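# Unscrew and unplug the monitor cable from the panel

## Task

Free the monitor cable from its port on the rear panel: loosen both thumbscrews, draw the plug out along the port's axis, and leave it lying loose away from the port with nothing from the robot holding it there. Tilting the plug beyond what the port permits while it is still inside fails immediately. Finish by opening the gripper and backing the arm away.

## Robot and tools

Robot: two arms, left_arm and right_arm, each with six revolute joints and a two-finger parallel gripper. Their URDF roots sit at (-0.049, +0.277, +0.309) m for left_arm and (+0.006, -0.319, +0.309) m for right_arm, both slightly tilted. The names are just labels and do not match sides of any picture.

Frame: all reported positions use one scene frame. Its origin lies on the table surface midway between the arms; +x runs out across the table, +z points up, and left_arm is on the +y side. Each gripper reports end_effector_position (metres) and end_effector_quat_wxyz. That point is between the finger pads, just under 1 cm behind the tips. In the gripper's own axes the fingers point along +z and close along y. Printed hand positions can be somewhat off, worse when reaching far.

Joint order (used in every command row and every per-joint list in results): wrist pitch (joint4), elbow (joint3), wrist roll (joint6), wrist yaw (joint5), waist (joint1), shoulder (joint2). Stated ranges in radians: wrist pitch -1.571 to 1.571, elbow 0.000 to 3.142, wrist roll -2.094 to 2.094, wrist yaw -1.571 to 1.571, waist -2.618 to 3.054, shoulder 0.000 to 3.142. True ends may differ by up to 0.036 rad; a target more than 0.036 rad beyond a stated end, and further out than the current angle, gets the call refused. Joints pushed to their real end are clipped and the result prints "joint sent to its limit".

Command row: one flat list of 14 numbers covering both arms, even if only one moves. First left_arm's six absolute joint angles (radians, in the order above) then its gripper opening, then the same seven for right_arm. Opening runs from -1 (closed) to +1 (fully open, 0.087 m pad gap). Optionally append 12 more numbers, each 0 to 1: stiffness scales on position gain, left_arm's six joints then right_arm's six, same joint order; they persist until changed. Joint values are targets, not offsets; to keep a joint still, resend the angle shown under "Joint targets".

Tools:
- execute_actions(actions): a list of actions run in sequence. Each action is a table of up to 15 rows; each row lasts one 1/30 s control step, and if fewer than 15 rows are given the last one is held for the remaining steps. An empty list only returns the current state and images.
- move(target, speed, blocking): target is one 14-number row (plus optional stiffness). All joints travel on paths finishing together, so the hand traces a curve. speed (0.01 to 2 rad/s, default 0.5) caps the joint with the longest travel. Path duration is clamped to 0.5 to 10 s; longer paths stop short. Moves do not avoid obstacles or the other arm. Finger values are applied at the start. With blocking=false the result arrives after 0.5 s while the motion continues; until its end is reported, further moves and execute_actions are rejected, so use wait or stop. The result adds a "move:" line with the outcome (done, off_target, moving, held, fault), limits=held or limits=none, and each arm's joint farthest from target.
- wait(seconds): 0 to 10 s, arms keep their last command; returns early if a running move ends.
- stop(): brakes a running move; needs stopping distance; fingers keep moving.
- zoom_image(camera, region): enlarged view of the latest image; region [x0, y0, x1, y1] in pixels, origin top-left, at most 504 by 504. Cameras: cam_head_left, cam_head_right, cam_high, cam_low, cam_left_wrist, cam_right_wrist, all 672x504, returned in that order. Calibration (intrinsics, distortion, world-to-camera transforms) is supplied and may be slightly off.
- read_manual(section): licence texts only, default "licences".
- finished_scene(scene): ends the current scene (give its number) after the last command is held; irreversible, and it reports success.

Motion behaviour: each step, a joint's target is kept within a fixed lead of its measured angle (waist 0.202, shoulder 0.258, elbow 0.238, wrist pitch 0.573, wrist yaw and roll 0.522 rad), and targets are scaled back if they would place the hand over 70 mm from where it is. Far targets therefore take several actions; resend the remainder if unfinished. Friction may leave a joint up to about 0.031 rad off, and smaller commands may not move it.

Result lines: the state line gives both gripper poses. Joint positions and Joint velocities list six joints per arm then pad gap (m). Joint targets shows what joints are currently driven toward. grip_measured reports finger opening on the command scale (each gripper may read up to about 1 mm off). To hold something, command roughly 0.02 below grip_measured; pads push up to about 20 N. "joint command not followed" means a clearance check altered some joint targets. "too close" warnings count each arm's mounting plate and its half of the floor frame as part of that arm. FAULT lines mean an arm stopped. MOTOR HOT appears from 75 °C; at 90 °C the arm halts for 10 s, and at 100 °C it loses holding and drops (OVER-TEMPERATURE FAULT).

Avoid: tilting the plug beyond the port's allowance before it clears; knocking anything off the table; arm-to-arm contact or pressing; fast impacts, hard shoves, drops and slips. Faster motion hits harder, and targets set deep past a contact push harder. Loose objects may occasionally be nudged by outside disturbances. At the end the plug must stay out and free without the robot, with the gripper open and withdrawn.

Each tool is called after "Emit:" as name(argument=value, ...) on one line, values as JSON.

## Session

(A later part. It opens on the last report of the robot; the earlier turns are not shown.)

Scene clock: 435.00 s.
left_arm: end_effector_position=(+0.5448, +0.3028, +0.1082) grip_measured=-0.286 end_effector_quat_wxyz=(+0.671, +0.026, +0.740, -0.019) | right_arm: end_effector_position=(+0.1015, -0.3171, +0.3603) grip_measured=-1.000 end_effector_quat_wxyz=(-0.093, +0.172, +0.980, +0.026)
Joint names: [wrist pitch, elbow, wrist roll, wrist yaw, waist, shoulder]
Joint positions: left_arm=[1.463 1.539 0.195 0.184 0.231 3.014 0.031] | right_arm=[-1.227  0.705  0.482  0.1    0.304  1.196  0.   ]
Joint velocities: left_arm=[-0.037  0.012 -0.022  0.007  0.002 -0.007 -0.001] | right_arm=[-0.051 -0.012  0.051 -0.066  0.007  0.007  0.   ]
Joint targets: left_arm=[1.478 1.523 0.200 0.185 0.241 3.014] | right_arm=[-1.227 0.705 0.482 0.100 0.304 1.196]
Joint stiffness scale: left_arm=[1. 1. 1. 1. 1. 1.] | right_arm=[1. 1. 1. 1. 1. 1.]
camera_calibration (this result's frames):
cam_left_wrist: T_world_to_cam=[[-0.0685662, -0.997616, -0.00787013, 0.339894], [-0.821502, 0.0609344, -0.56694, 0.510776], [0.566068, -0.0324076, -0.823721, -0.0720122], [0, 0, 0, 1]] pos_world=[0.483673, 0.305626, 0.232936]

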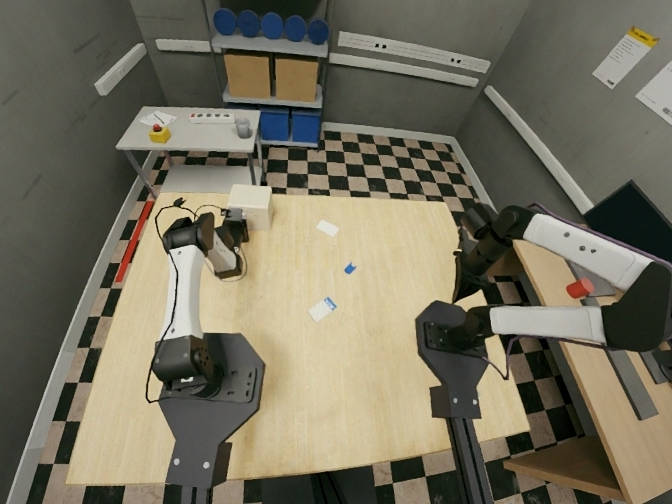

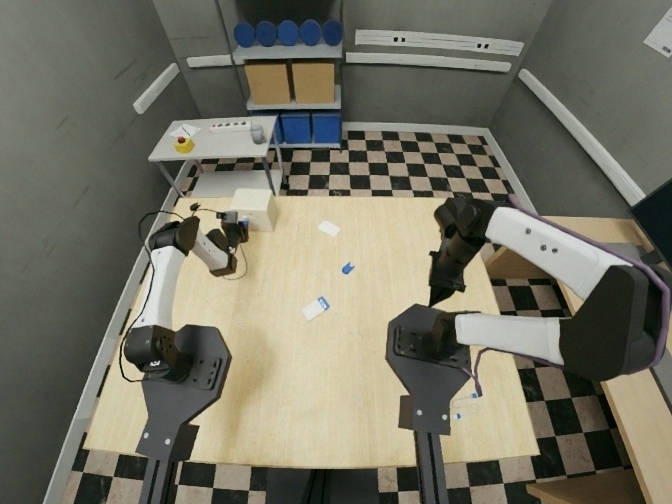

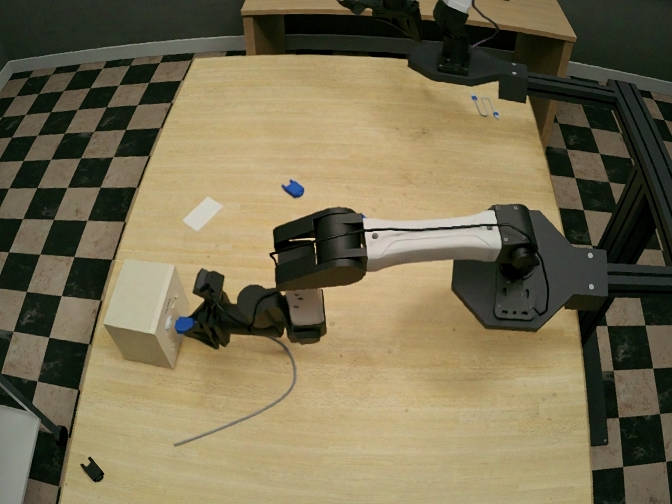

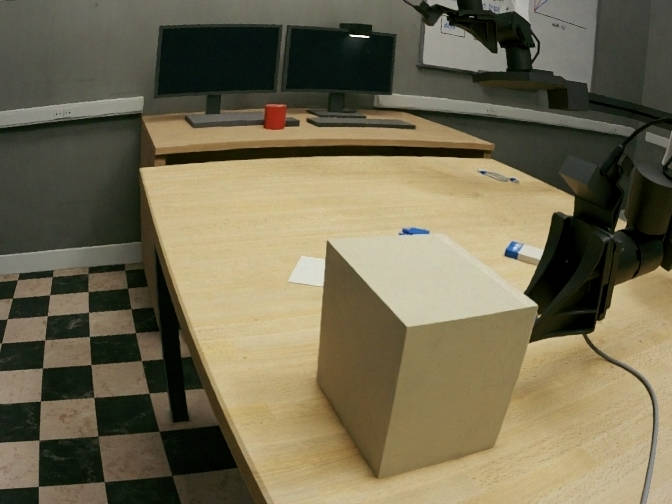

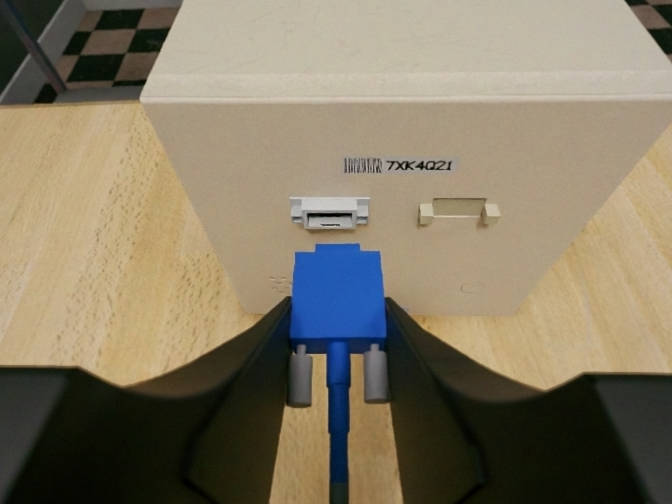

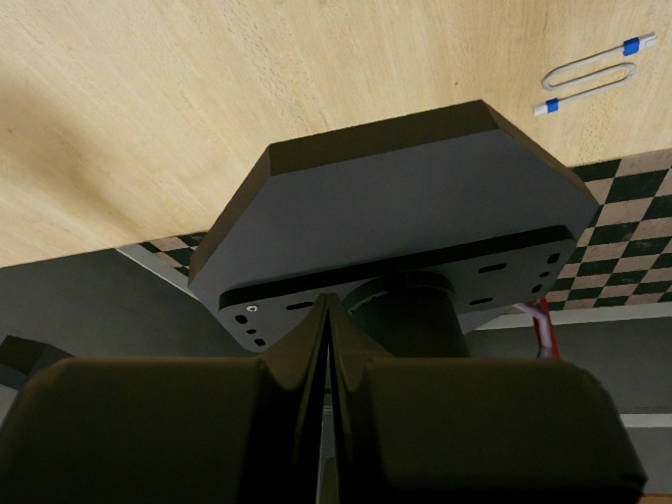

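Emit:
execute_actions(actions=[])

Scene clock: 436.03 s.
left_arm: end_effector_position=(+0.5448, +0.3028, +0.1082) grip_measured=-0.286 end_effector_quat_wxyz=(+0.671, +0.026, +0.740, -0.019) | right_arm: end_effector_position=(+0.1015, -0.3171, +0.3603) grip_measured=-1.000 end_effector_quat_wxyz=(-0.093, +0.172, +0.980, +0.026)
Joint names: [wrist pitch, elbow, wrist roll, wrist yaw, waist, shoulder]
Joint positions: left_arm=[1.463 1.539 0.195 0.184 0.231 3.014 0.031] | right_arm=[-1.227  0.705  0.482  0.1    0.304  1.196  0.   ]
Joint velocities: left_arm=[ 0.037 -0.007  0.051  0.037 -0.027 -0.007  0.   ] | right_arm=[ 0.007  0.002 -0.051 -0.051  0.017 -0.007  0.   ]
Joint targets: left_arm=[1.478 1.523 0.200 0.185 0.241 3.014] | right_arm=[-1.227 0.705 0.482 0.100 0.304 1.196]
Joint stiffness scale: left_arm=[1. 1. 1. 1. 1. 1.] | right_arm=[1. 1. 1. 1. 1. 1.]
camera_calibration (this result's frames):
cam_left_wrist: T_world_to_cam=[[-0.0685662, -0.997616, -0.00787013, 0.339894], [-0.821502, 0.0609344, -0.56694, 0.510776], [0.566068, -0.0324076, -0.823721, -0.0720122], [0, 0, 0, 1]] pos_world=[0.483673, 0.305626, 0.232936]

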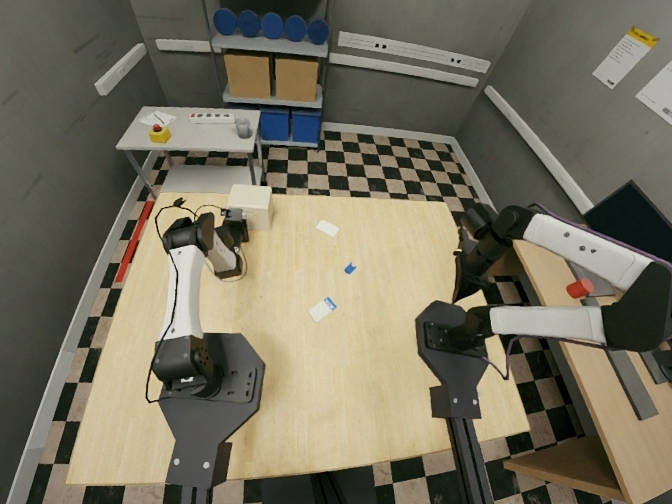

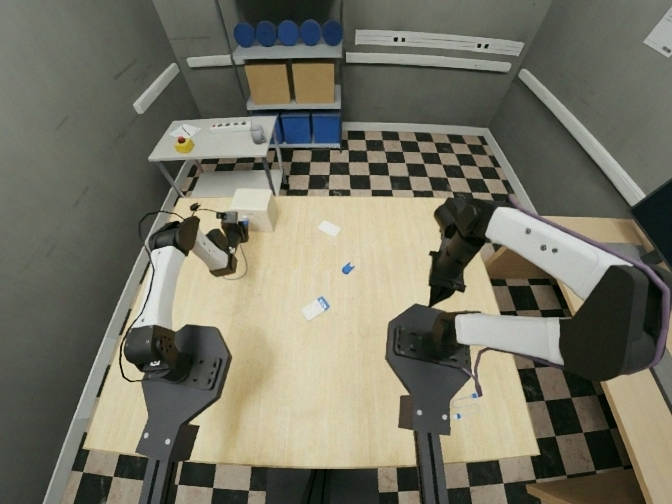

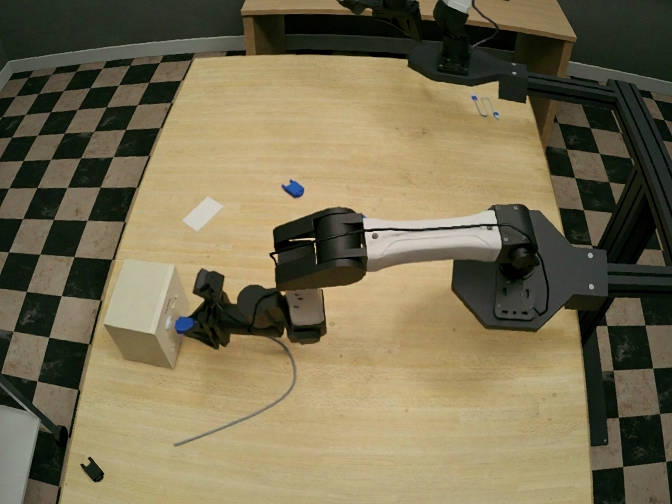

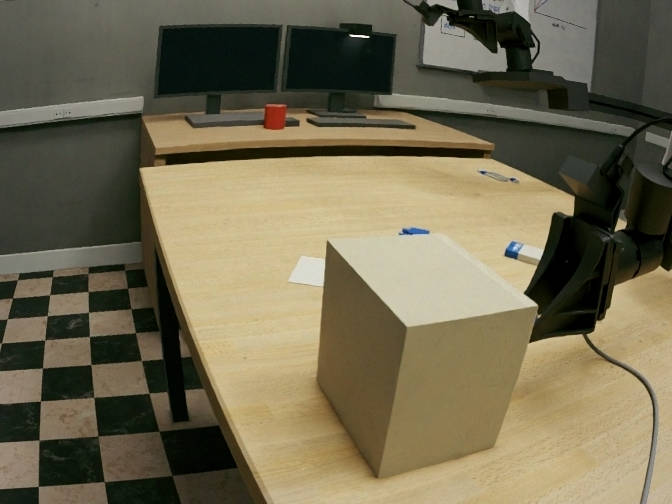

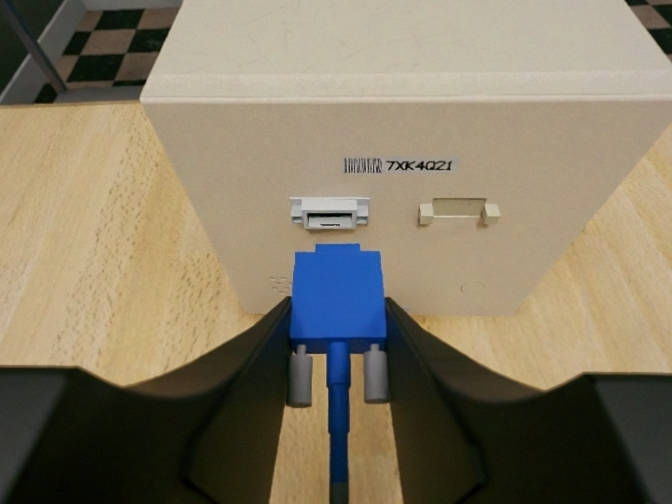

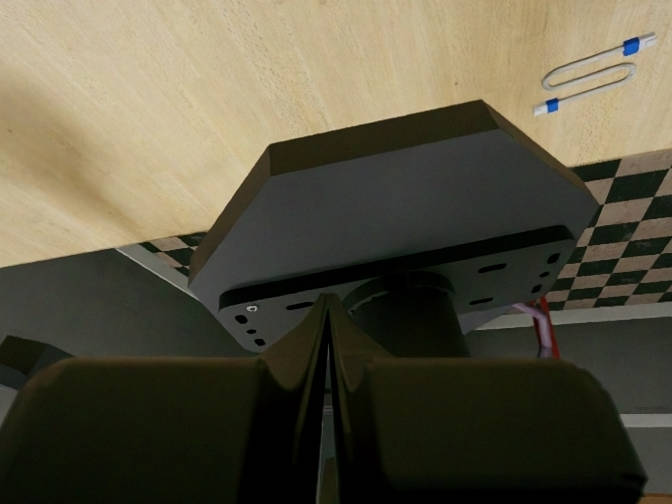

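Emit:
move(target=[1.478,1.48,0.2,0.185,0.241,3.14,-0.33,-1.227,0.705,0.482,0.1,0.304,1.196,-1], speed=0.1)

Scene clock: 437.80 s.
left_arm: end_effector_position=(+0.4956, +0.2846, +0.0421) grip_measured=-0.286 end_effector_quat_wxyz=(+0.617, +0.027, +0.786, -0.036) | right_arm: end_effector_position=(+0.1015, -0.3171, +0.3603) grip_measured=-1.000 end_effector_quat_wxyz=(-0.093, +0.172, +0.980, +0.026)
Joint names: [wrist pitch, elbow, wrist roll, wrist yaw, waist, shoulder]
Joint positions: left_arm=[1.465 1.496 0.195 0.184 0.231 3.118 0.031] | right_arm=[-1.227  0.705  0.482  0.1    0.304  1.196  0.   ]
Joint velocities: left_arm=[-0.051 -0.012  0.007 -0.066 -0.002  0.017 -0.   ] | right_arm=[ 0.022 -0.027  0.051 -0.095  0.012 -0.022  0.   ]
Joint targets: left_arm=[1.478 1.480 0.200 0.185 0.241 3.132] | right_arm=[-1.227 0.705 0.482 0.100 0.304 1.196]
Joint stiffness scale: left_arm=[1. 1. 1. 1. 1. 1.] | right_arm=[1. 1. 1. 1. 1. 1.]
joint sent to its limit (left arm) — the command would take the shoulder past its upper limit, so that joint was sent only as far as its limit.
move: off_target (left_arm); limits=none; left_arm: farthest joint: the shoulder, 0.022 radians from its target (0.126 radians at the start); right_arm: farthest joint: the waist, 0.000 radians from its target (0.000 radians at the start)
camera_calibration (this result's frames):
cam_left_wrist: T_world_to_cam=[[-0.0914235, -0.995528, 0.0238011, 0.327275], [-0.892114, 0.0712598, -0.446156, 0.461017], [0.442464, -0.0620224, -0.894639, -0.0264941], [0, 0, 0, 1]] pos_world=[0.452923, 0.291316, 0.174193]

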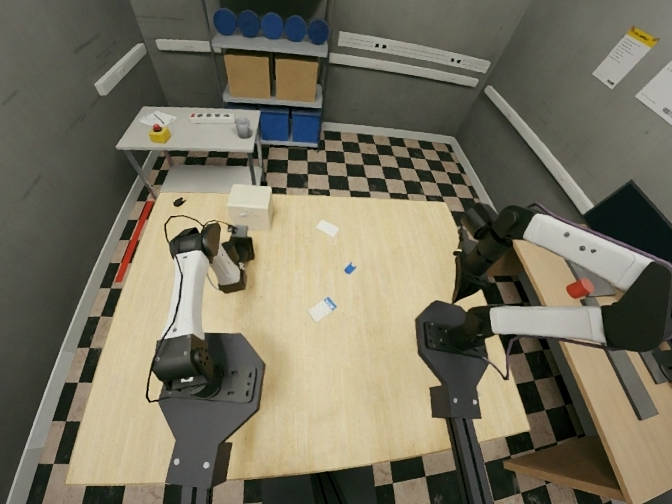

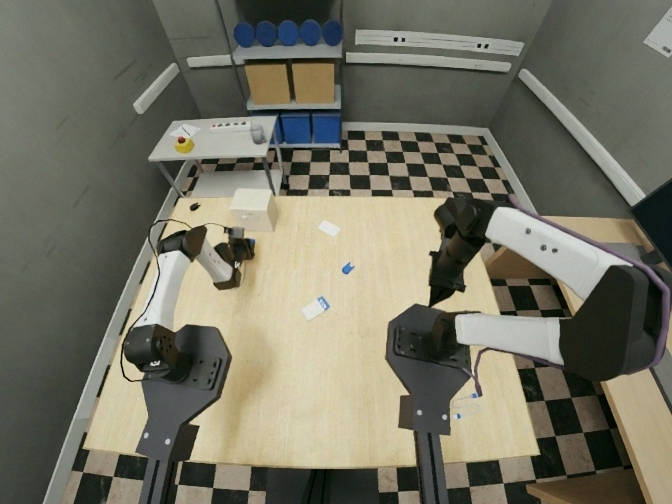

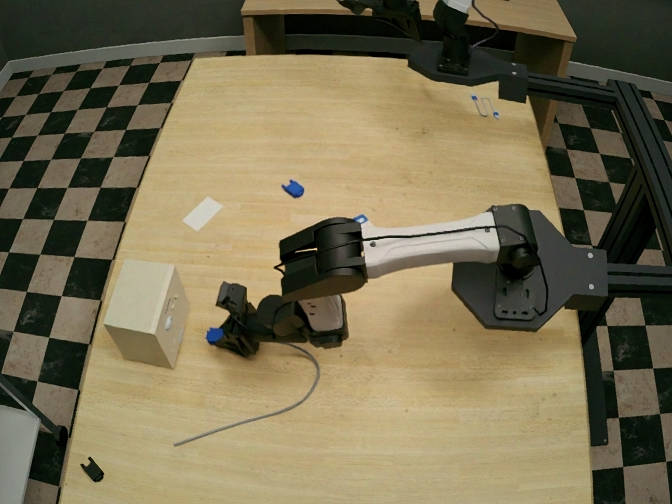

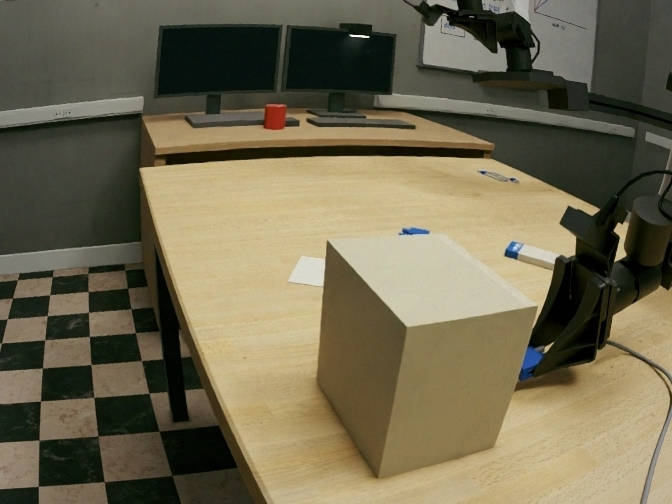

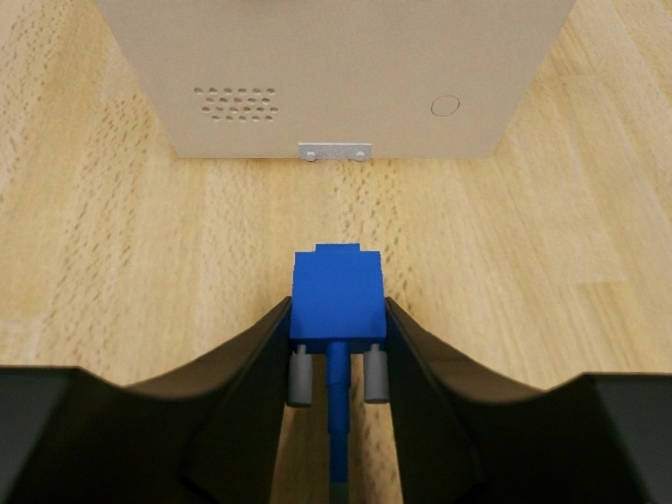

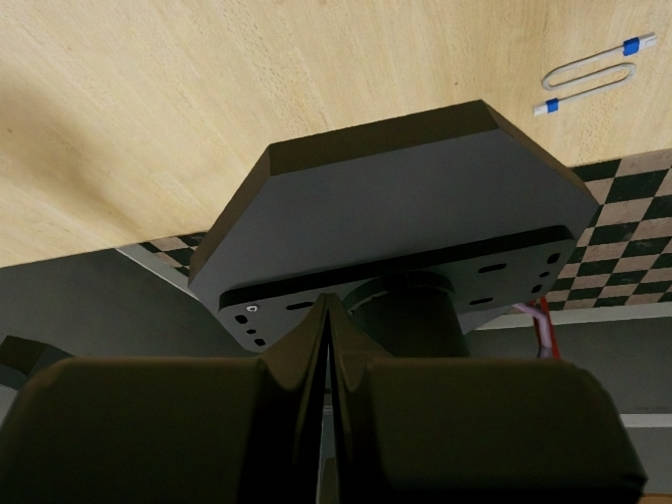

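Emit:
move(target=[1.36,1.48,0.2,0.185,0.241,3.132,-0.33,-1.227,0.705,0.482,0.1,0.304,1.196,-1], speed=0.08)

Emit:
zoom_image(camera="cam_low", region=[480,300,672,444])

Scene clock: 439.63 s.
left_arm: end_effector_position=(+0.4872, +0.2806, +0.0254) grip_measured=-0.286 end_effector_quat_wxyz=(+0.587, +0.027, +0.808, -0.045) | right_arm: end_effector_position=(+0.1015, -0.3171, +0.3603) grip_measured=-1.000 end_effector_quat_wxyz=(-0.093, +0.172, +0.980, +0.026)
Joint names: [wrist pitch, elbow, wrist roll, wrist yaw, waist, shoulder]
Joint positions: left_arm=[1.389 1.496 0.196 0.184 0.231 3.118 0.031] | right_arm=[-1.227  0.705  0.482  0.1    0.304  1.196  0.   ]
Joint velocities: left_arm=[-0.022  0.002 -0.066  0.022  0.002 -0.012  0.   ] | right_arm=[-0.022 -0.012  0.007  0.037 -0.017  0.007  0.   ]
Joint targets: left_arm=[1.360 1.480 0.200 0.185 0.241 3.132] | right_arm=[-1.227 0.705 0.482 0.100 0.304 1.196]
Joint stiffness scale: left_arm=[1. 1. 1. 1. 1. 1.] | right_arm=[1. 1. 1. 1. 1. 1.]
move: off_target (left_arm); limits=none; left_arm: farthest joint: the wrist pitch, 0.029 radians from its target (0.105 radians at the start); right_arm: farthest joint: the waist, 0.000 radians from its target (0.000 radians at the start)
camera_calibration (this result's frames):
cam_left_wrist: T_world_to_cam=[[-0.101628, -0.993969, 0.0412071, 0.327011], [-0.921912, 0.0785331, -0.379357, 0.457145], [0.373833, -0.0765424, -0.924332, 0.000210391], [0, 0, 0, 1]] pos_world=[0.454602, 0.289154, 0.16014]

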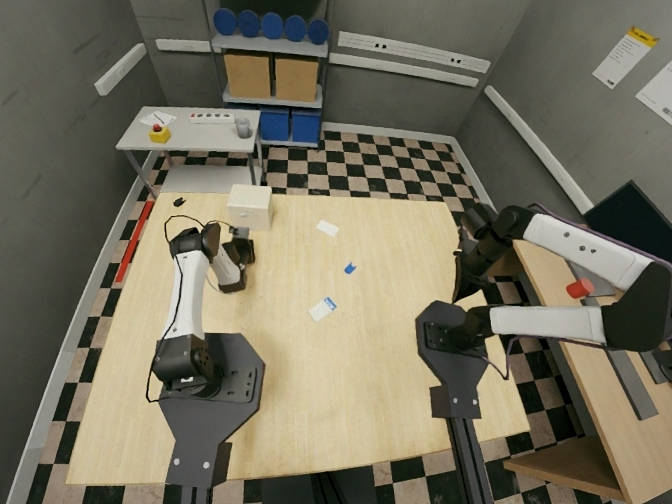

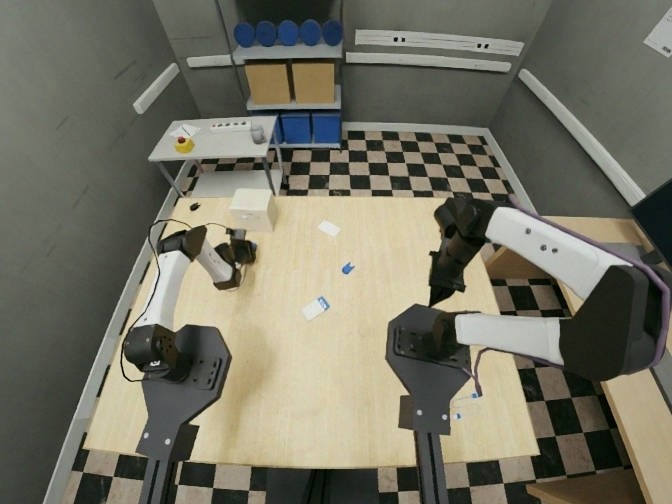

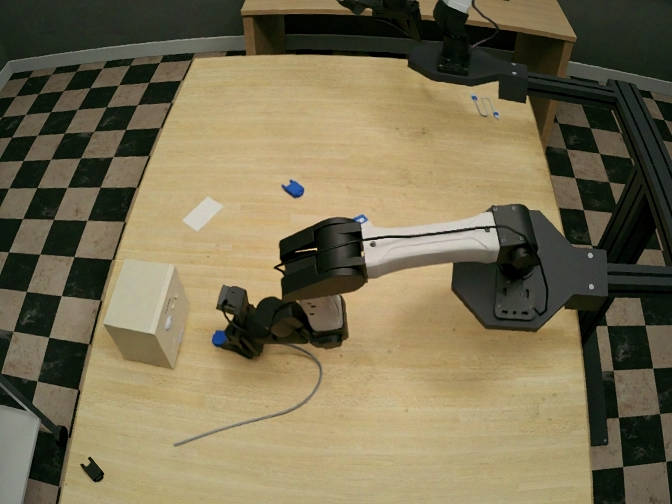

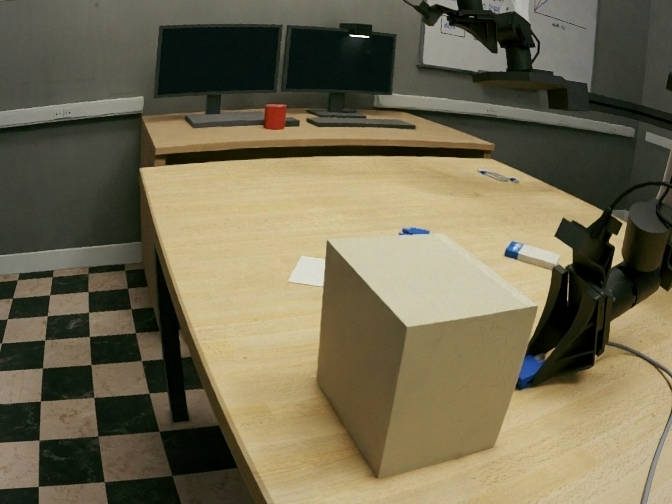

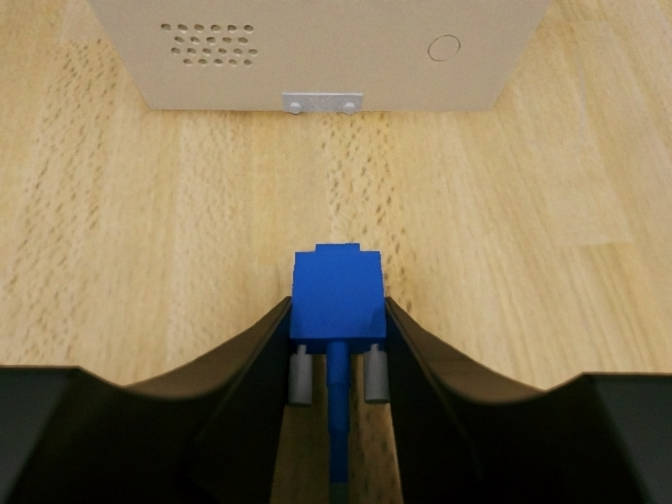

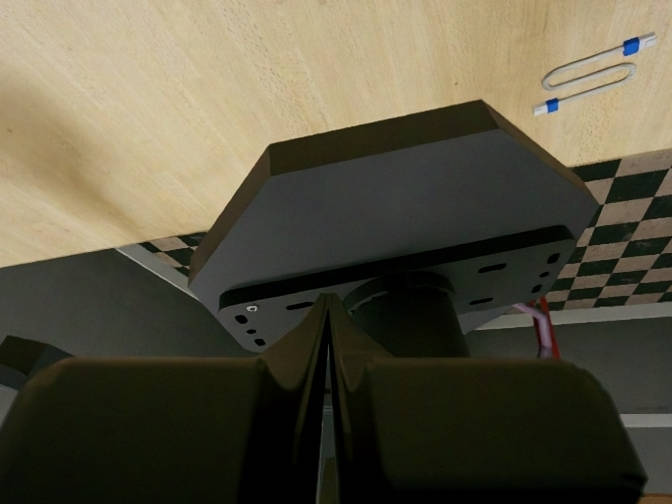

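Region (480, 300, 672, 444) of cam_low's 672x504 image, scaled by 2.625, with more detail than that image has; it fills the top 378 rows of this view, and the rest is white.

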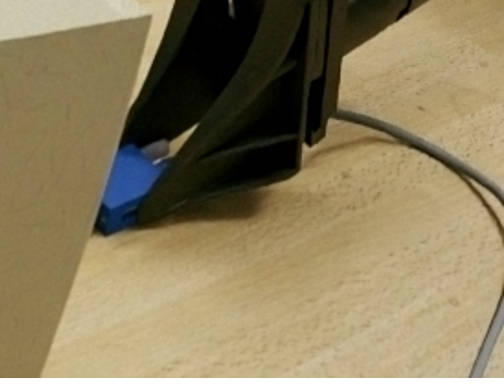

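Touching probably. Ease the grip while going slightly lower, then release.

Emit:
execute_actions(actions=[[[1.34,1.48,0.2,0.185,0.241,3.132,-0.3,-1.227,0.705,0.482,0.1,0.304,1.196,-1]],[[1.33,1.48,0.2,0.185,0.241,3.132,-0.285,-1.227,0.705,0.482,0.1,0.304,1.196,-1]],[[1.34,1.48,0.2,0.185,0.241,3.132,-0.2,-1.227,0.705,0.482,0.1,0.304,1.196,-1],[1.34,1.48,0.2,0.185,0.241,3.132,-0.1,-1.227,0.705,0.482,0.1,0.304,1.196,-1],[1.34,1.48,0.2,0.185,0.241,3.132,0.1,-1.227,0.705,0.482,0.1,0.304,1.196,-1],[1.34,1.48,0.2,0.185,0.241,3.132,0.3,-1.227,0.705,0.482,0.1,0.304,1.196,-1]]])

Emit:
move(target=[1.36,1.3,0.2,0.185,0.241,2.6,0.3,-1.227,0.705,0.482,0.1,0.304,1.196,-1], speed=0.4)

Scene clock: 441.60 s.
left_arm: end_effector_position=(+0.4857, +0.2791, +0.0228) grip_measured=+0.300 end_effector_quat_wxyz=(+0.583, +0.029, +0.811, -0.048) | right_arm: end_effector_position=(+0.1015, -0.3171, +0.3603) grip_measured=-1.000 end_effector_quat_wxyz=(-0.093, +0.172, +0.980, +0.026)
Joint names: [wrist pitch, elbow, wrist roll, wrist yaw, waist, shoulder]
Joint positions: left_arm=[1.376 1.496 0.197 0.19  0.231 3.118 0.057] | right_arm=[-1.227  0.705  0.482  0.1    0.304  1.196  0.   ]
Joint velocities: left_arm=[ 0.037  0.007 -0.051  0.007  0.022 -0.002  0.001] | right_arm=[-0.11   0.002  0.037 -0.007 -0.017  0.002  0.   ]
Joint targets: left_arm=[1.340 1.480 0.200 0.185 0.241 3.132] | right_arm=[-1.227 0.705 0.482 0.100 0.304 1.196]
Joint stiffness scale: left_arm=[1. 1. 1. 1. 1. 1.] | right_arm=[1. 1. 1. 1. 1. 1.]
camera_calibration (this result's frames):
cam_left_wrist: T_world_to_cam=[[-0.108632, -0.993085, 0.0445098, 0.328506], [-0.925568, 0.0847088, -0.368983, 0.454685], [0.362661, -0.0812803, -0.92837, 0.00511513], [0, 0, 0, 1]] pos_world=[0.454673, 0.288134, 0.157898]

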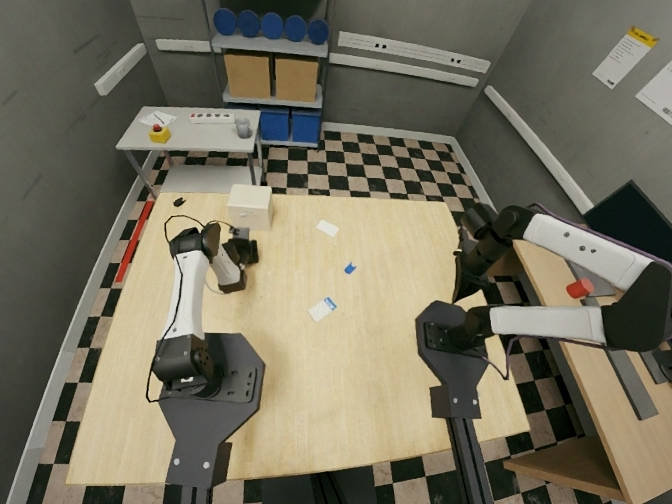

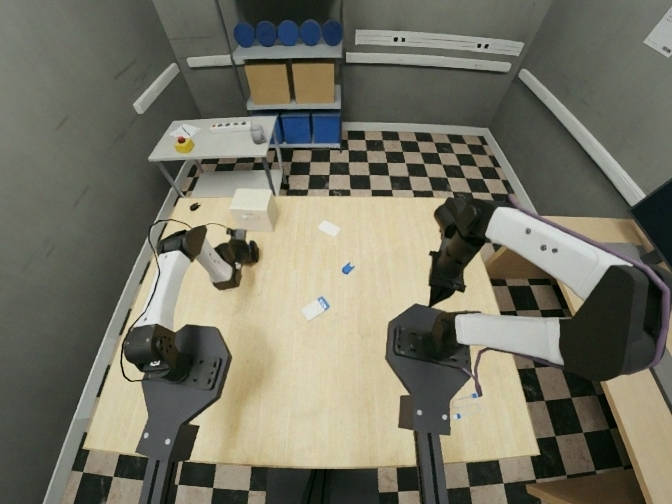

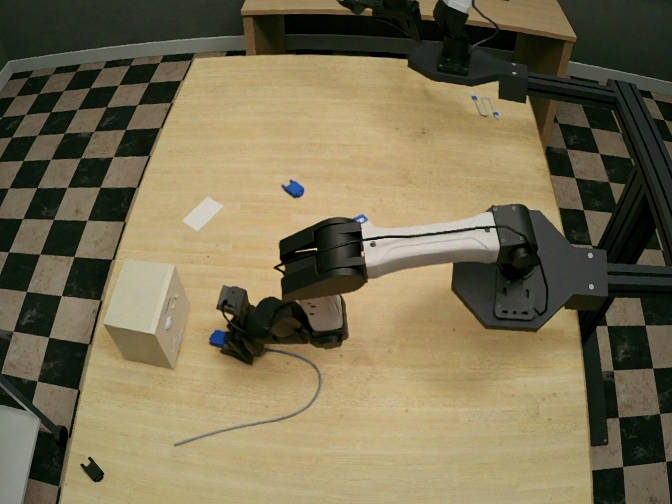

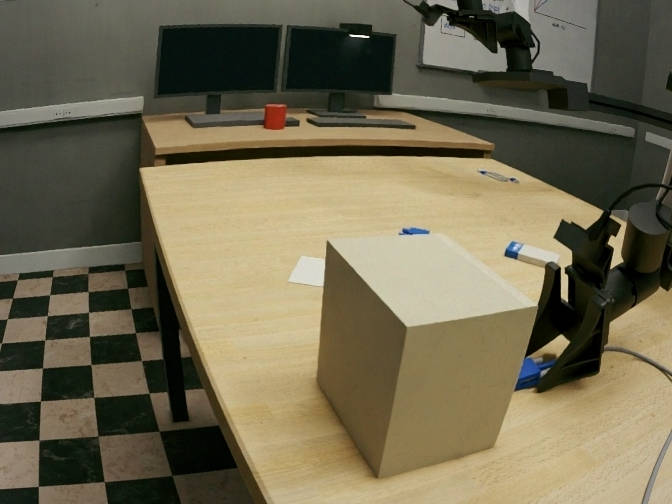

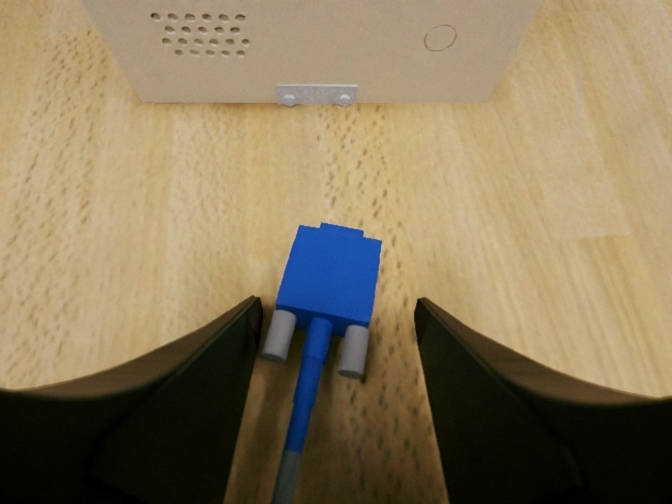

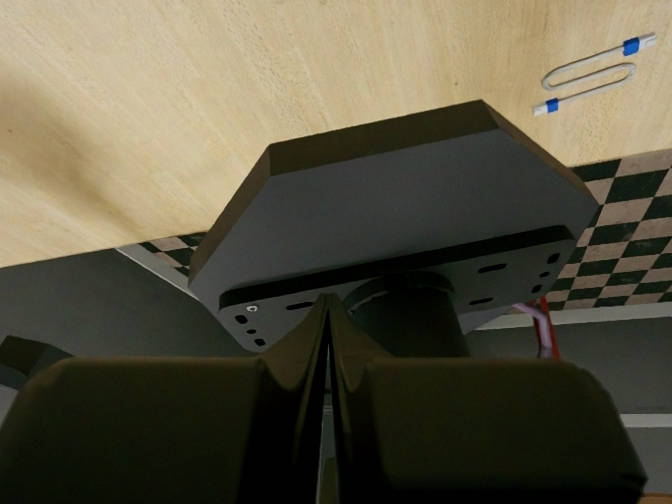

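Scene clock: 443.30 s.
left_arm: end_effector_position=(+0.5719, +0.3305, +0.2543) grip_measured=+0.300 end_effector_quat_wxyz=(+0.710, +0.028, +0.703, -0.007) | right_arm: end_effector_position=(+0.1015, -0.3171, +0.3603) grip_measured=-1.000 end_effector_quat_wxyz=(-0.093, +0.172, +0.980, +0.026)
Joint names: [wrist pitch, elbow, wrist roll, wrist yaw, waist, shoulder]
Joint positions: left_arm=[1.374 1.323 0.197 0.19  0.231 2.6   0.057] | right_arm=[-1.227  0.705  0.482  0.1    0.304  1.196  0.   ]
Joint velocities: left_arm=[ 0.007 -0.007  0.022  0.022 -0.002 -0.022 -0.   ] | right_arm=[-0.066 -0.007  0.051  0.095  0.002 -0.002  0.   ]
Joint targets: left_arm=[1.360 1.300 0.200 0.185 0.241 2.600] | right_arm=[-1.227 0.705 0.482 0.100 0.304 1.196]
Joint stiffness scale: left_arm=[1. 1. 1. 1. 1. 1.] | right_arm=[1. 1. 1. 1. 1. 1.]
move: off_target (left_arm); limits=none; left_arm: farthest joint: the elbow, 0.023 radians from its target (0.196 radians at the start); right_arm: farthest joint: the waist, 0.000 radians from its target (0.000 radians at the start)
camera_calibration (this result's frames):
cam_left_wrist: T_world_to_cam=[[-0.0538207, -0.998061, -0.0312568, 0.368176], [-0.756714, 0.0611898, -0.650876, 0.598423], [0.651527, -0.0113782, -0.75854, -0.0385343], [0, 0, 0, 1]] pos_world=[0.497757, 0.330407, 0.371778]

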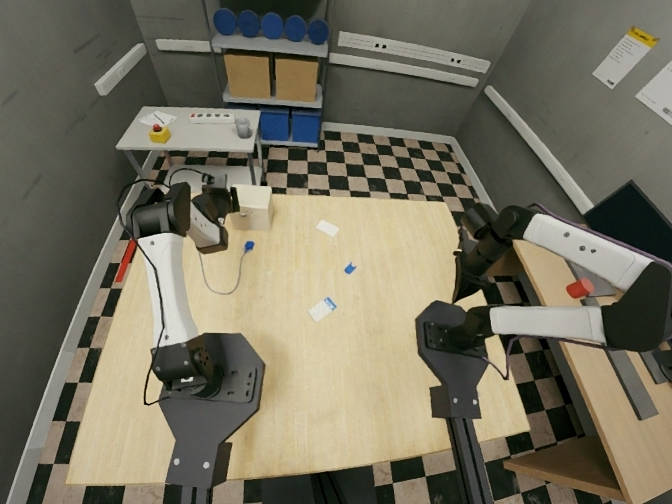

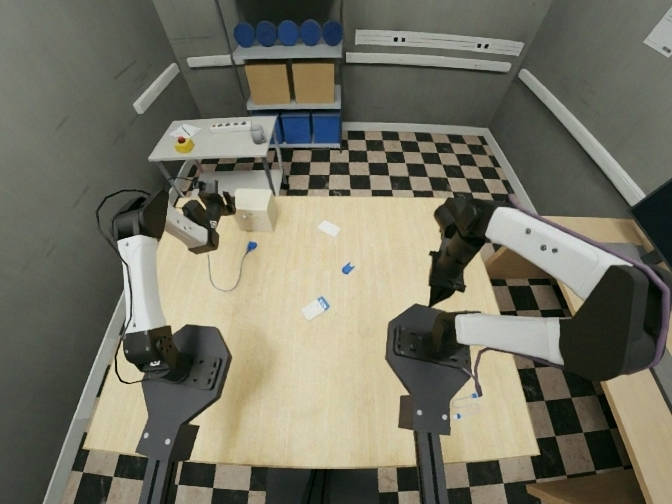

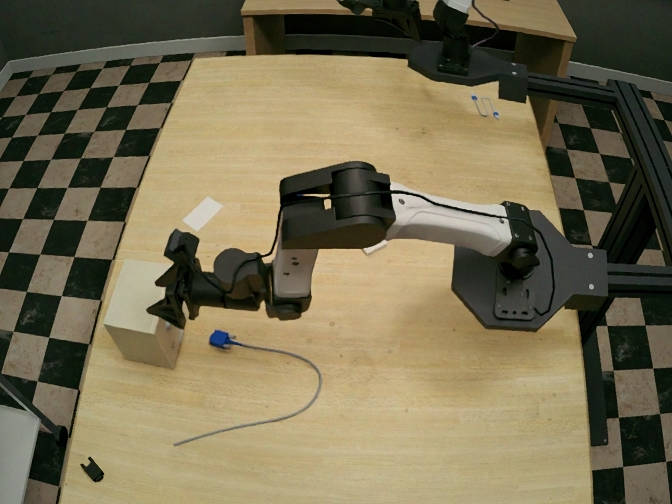

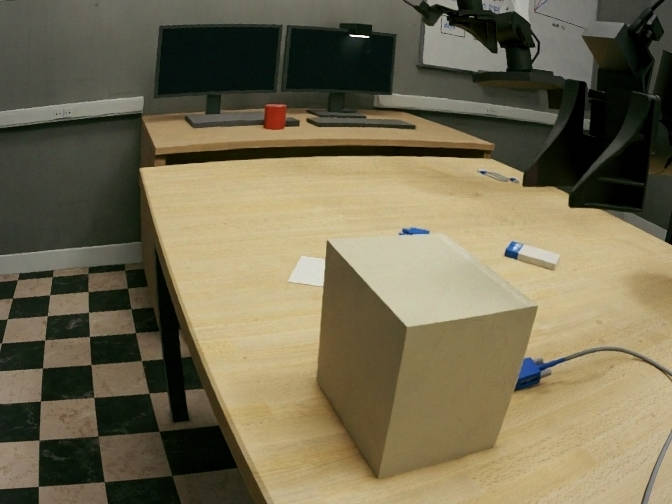

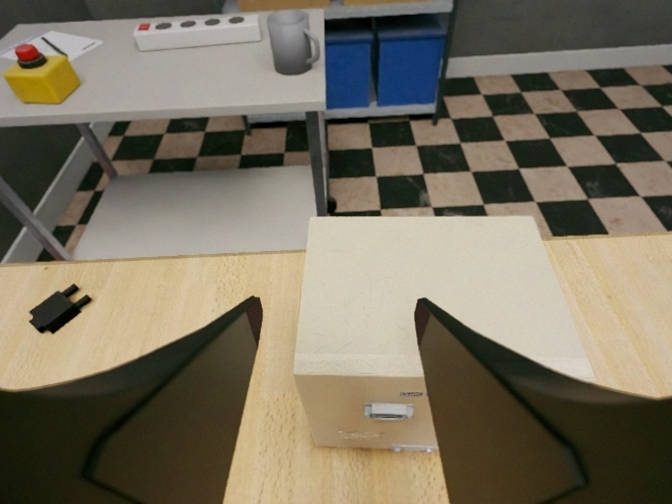

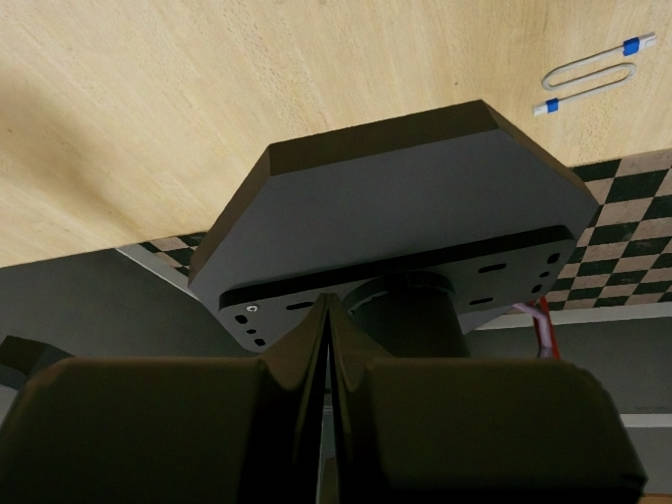

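Emit:
finished_scene(scene=1)

The scene is finished: the task was done.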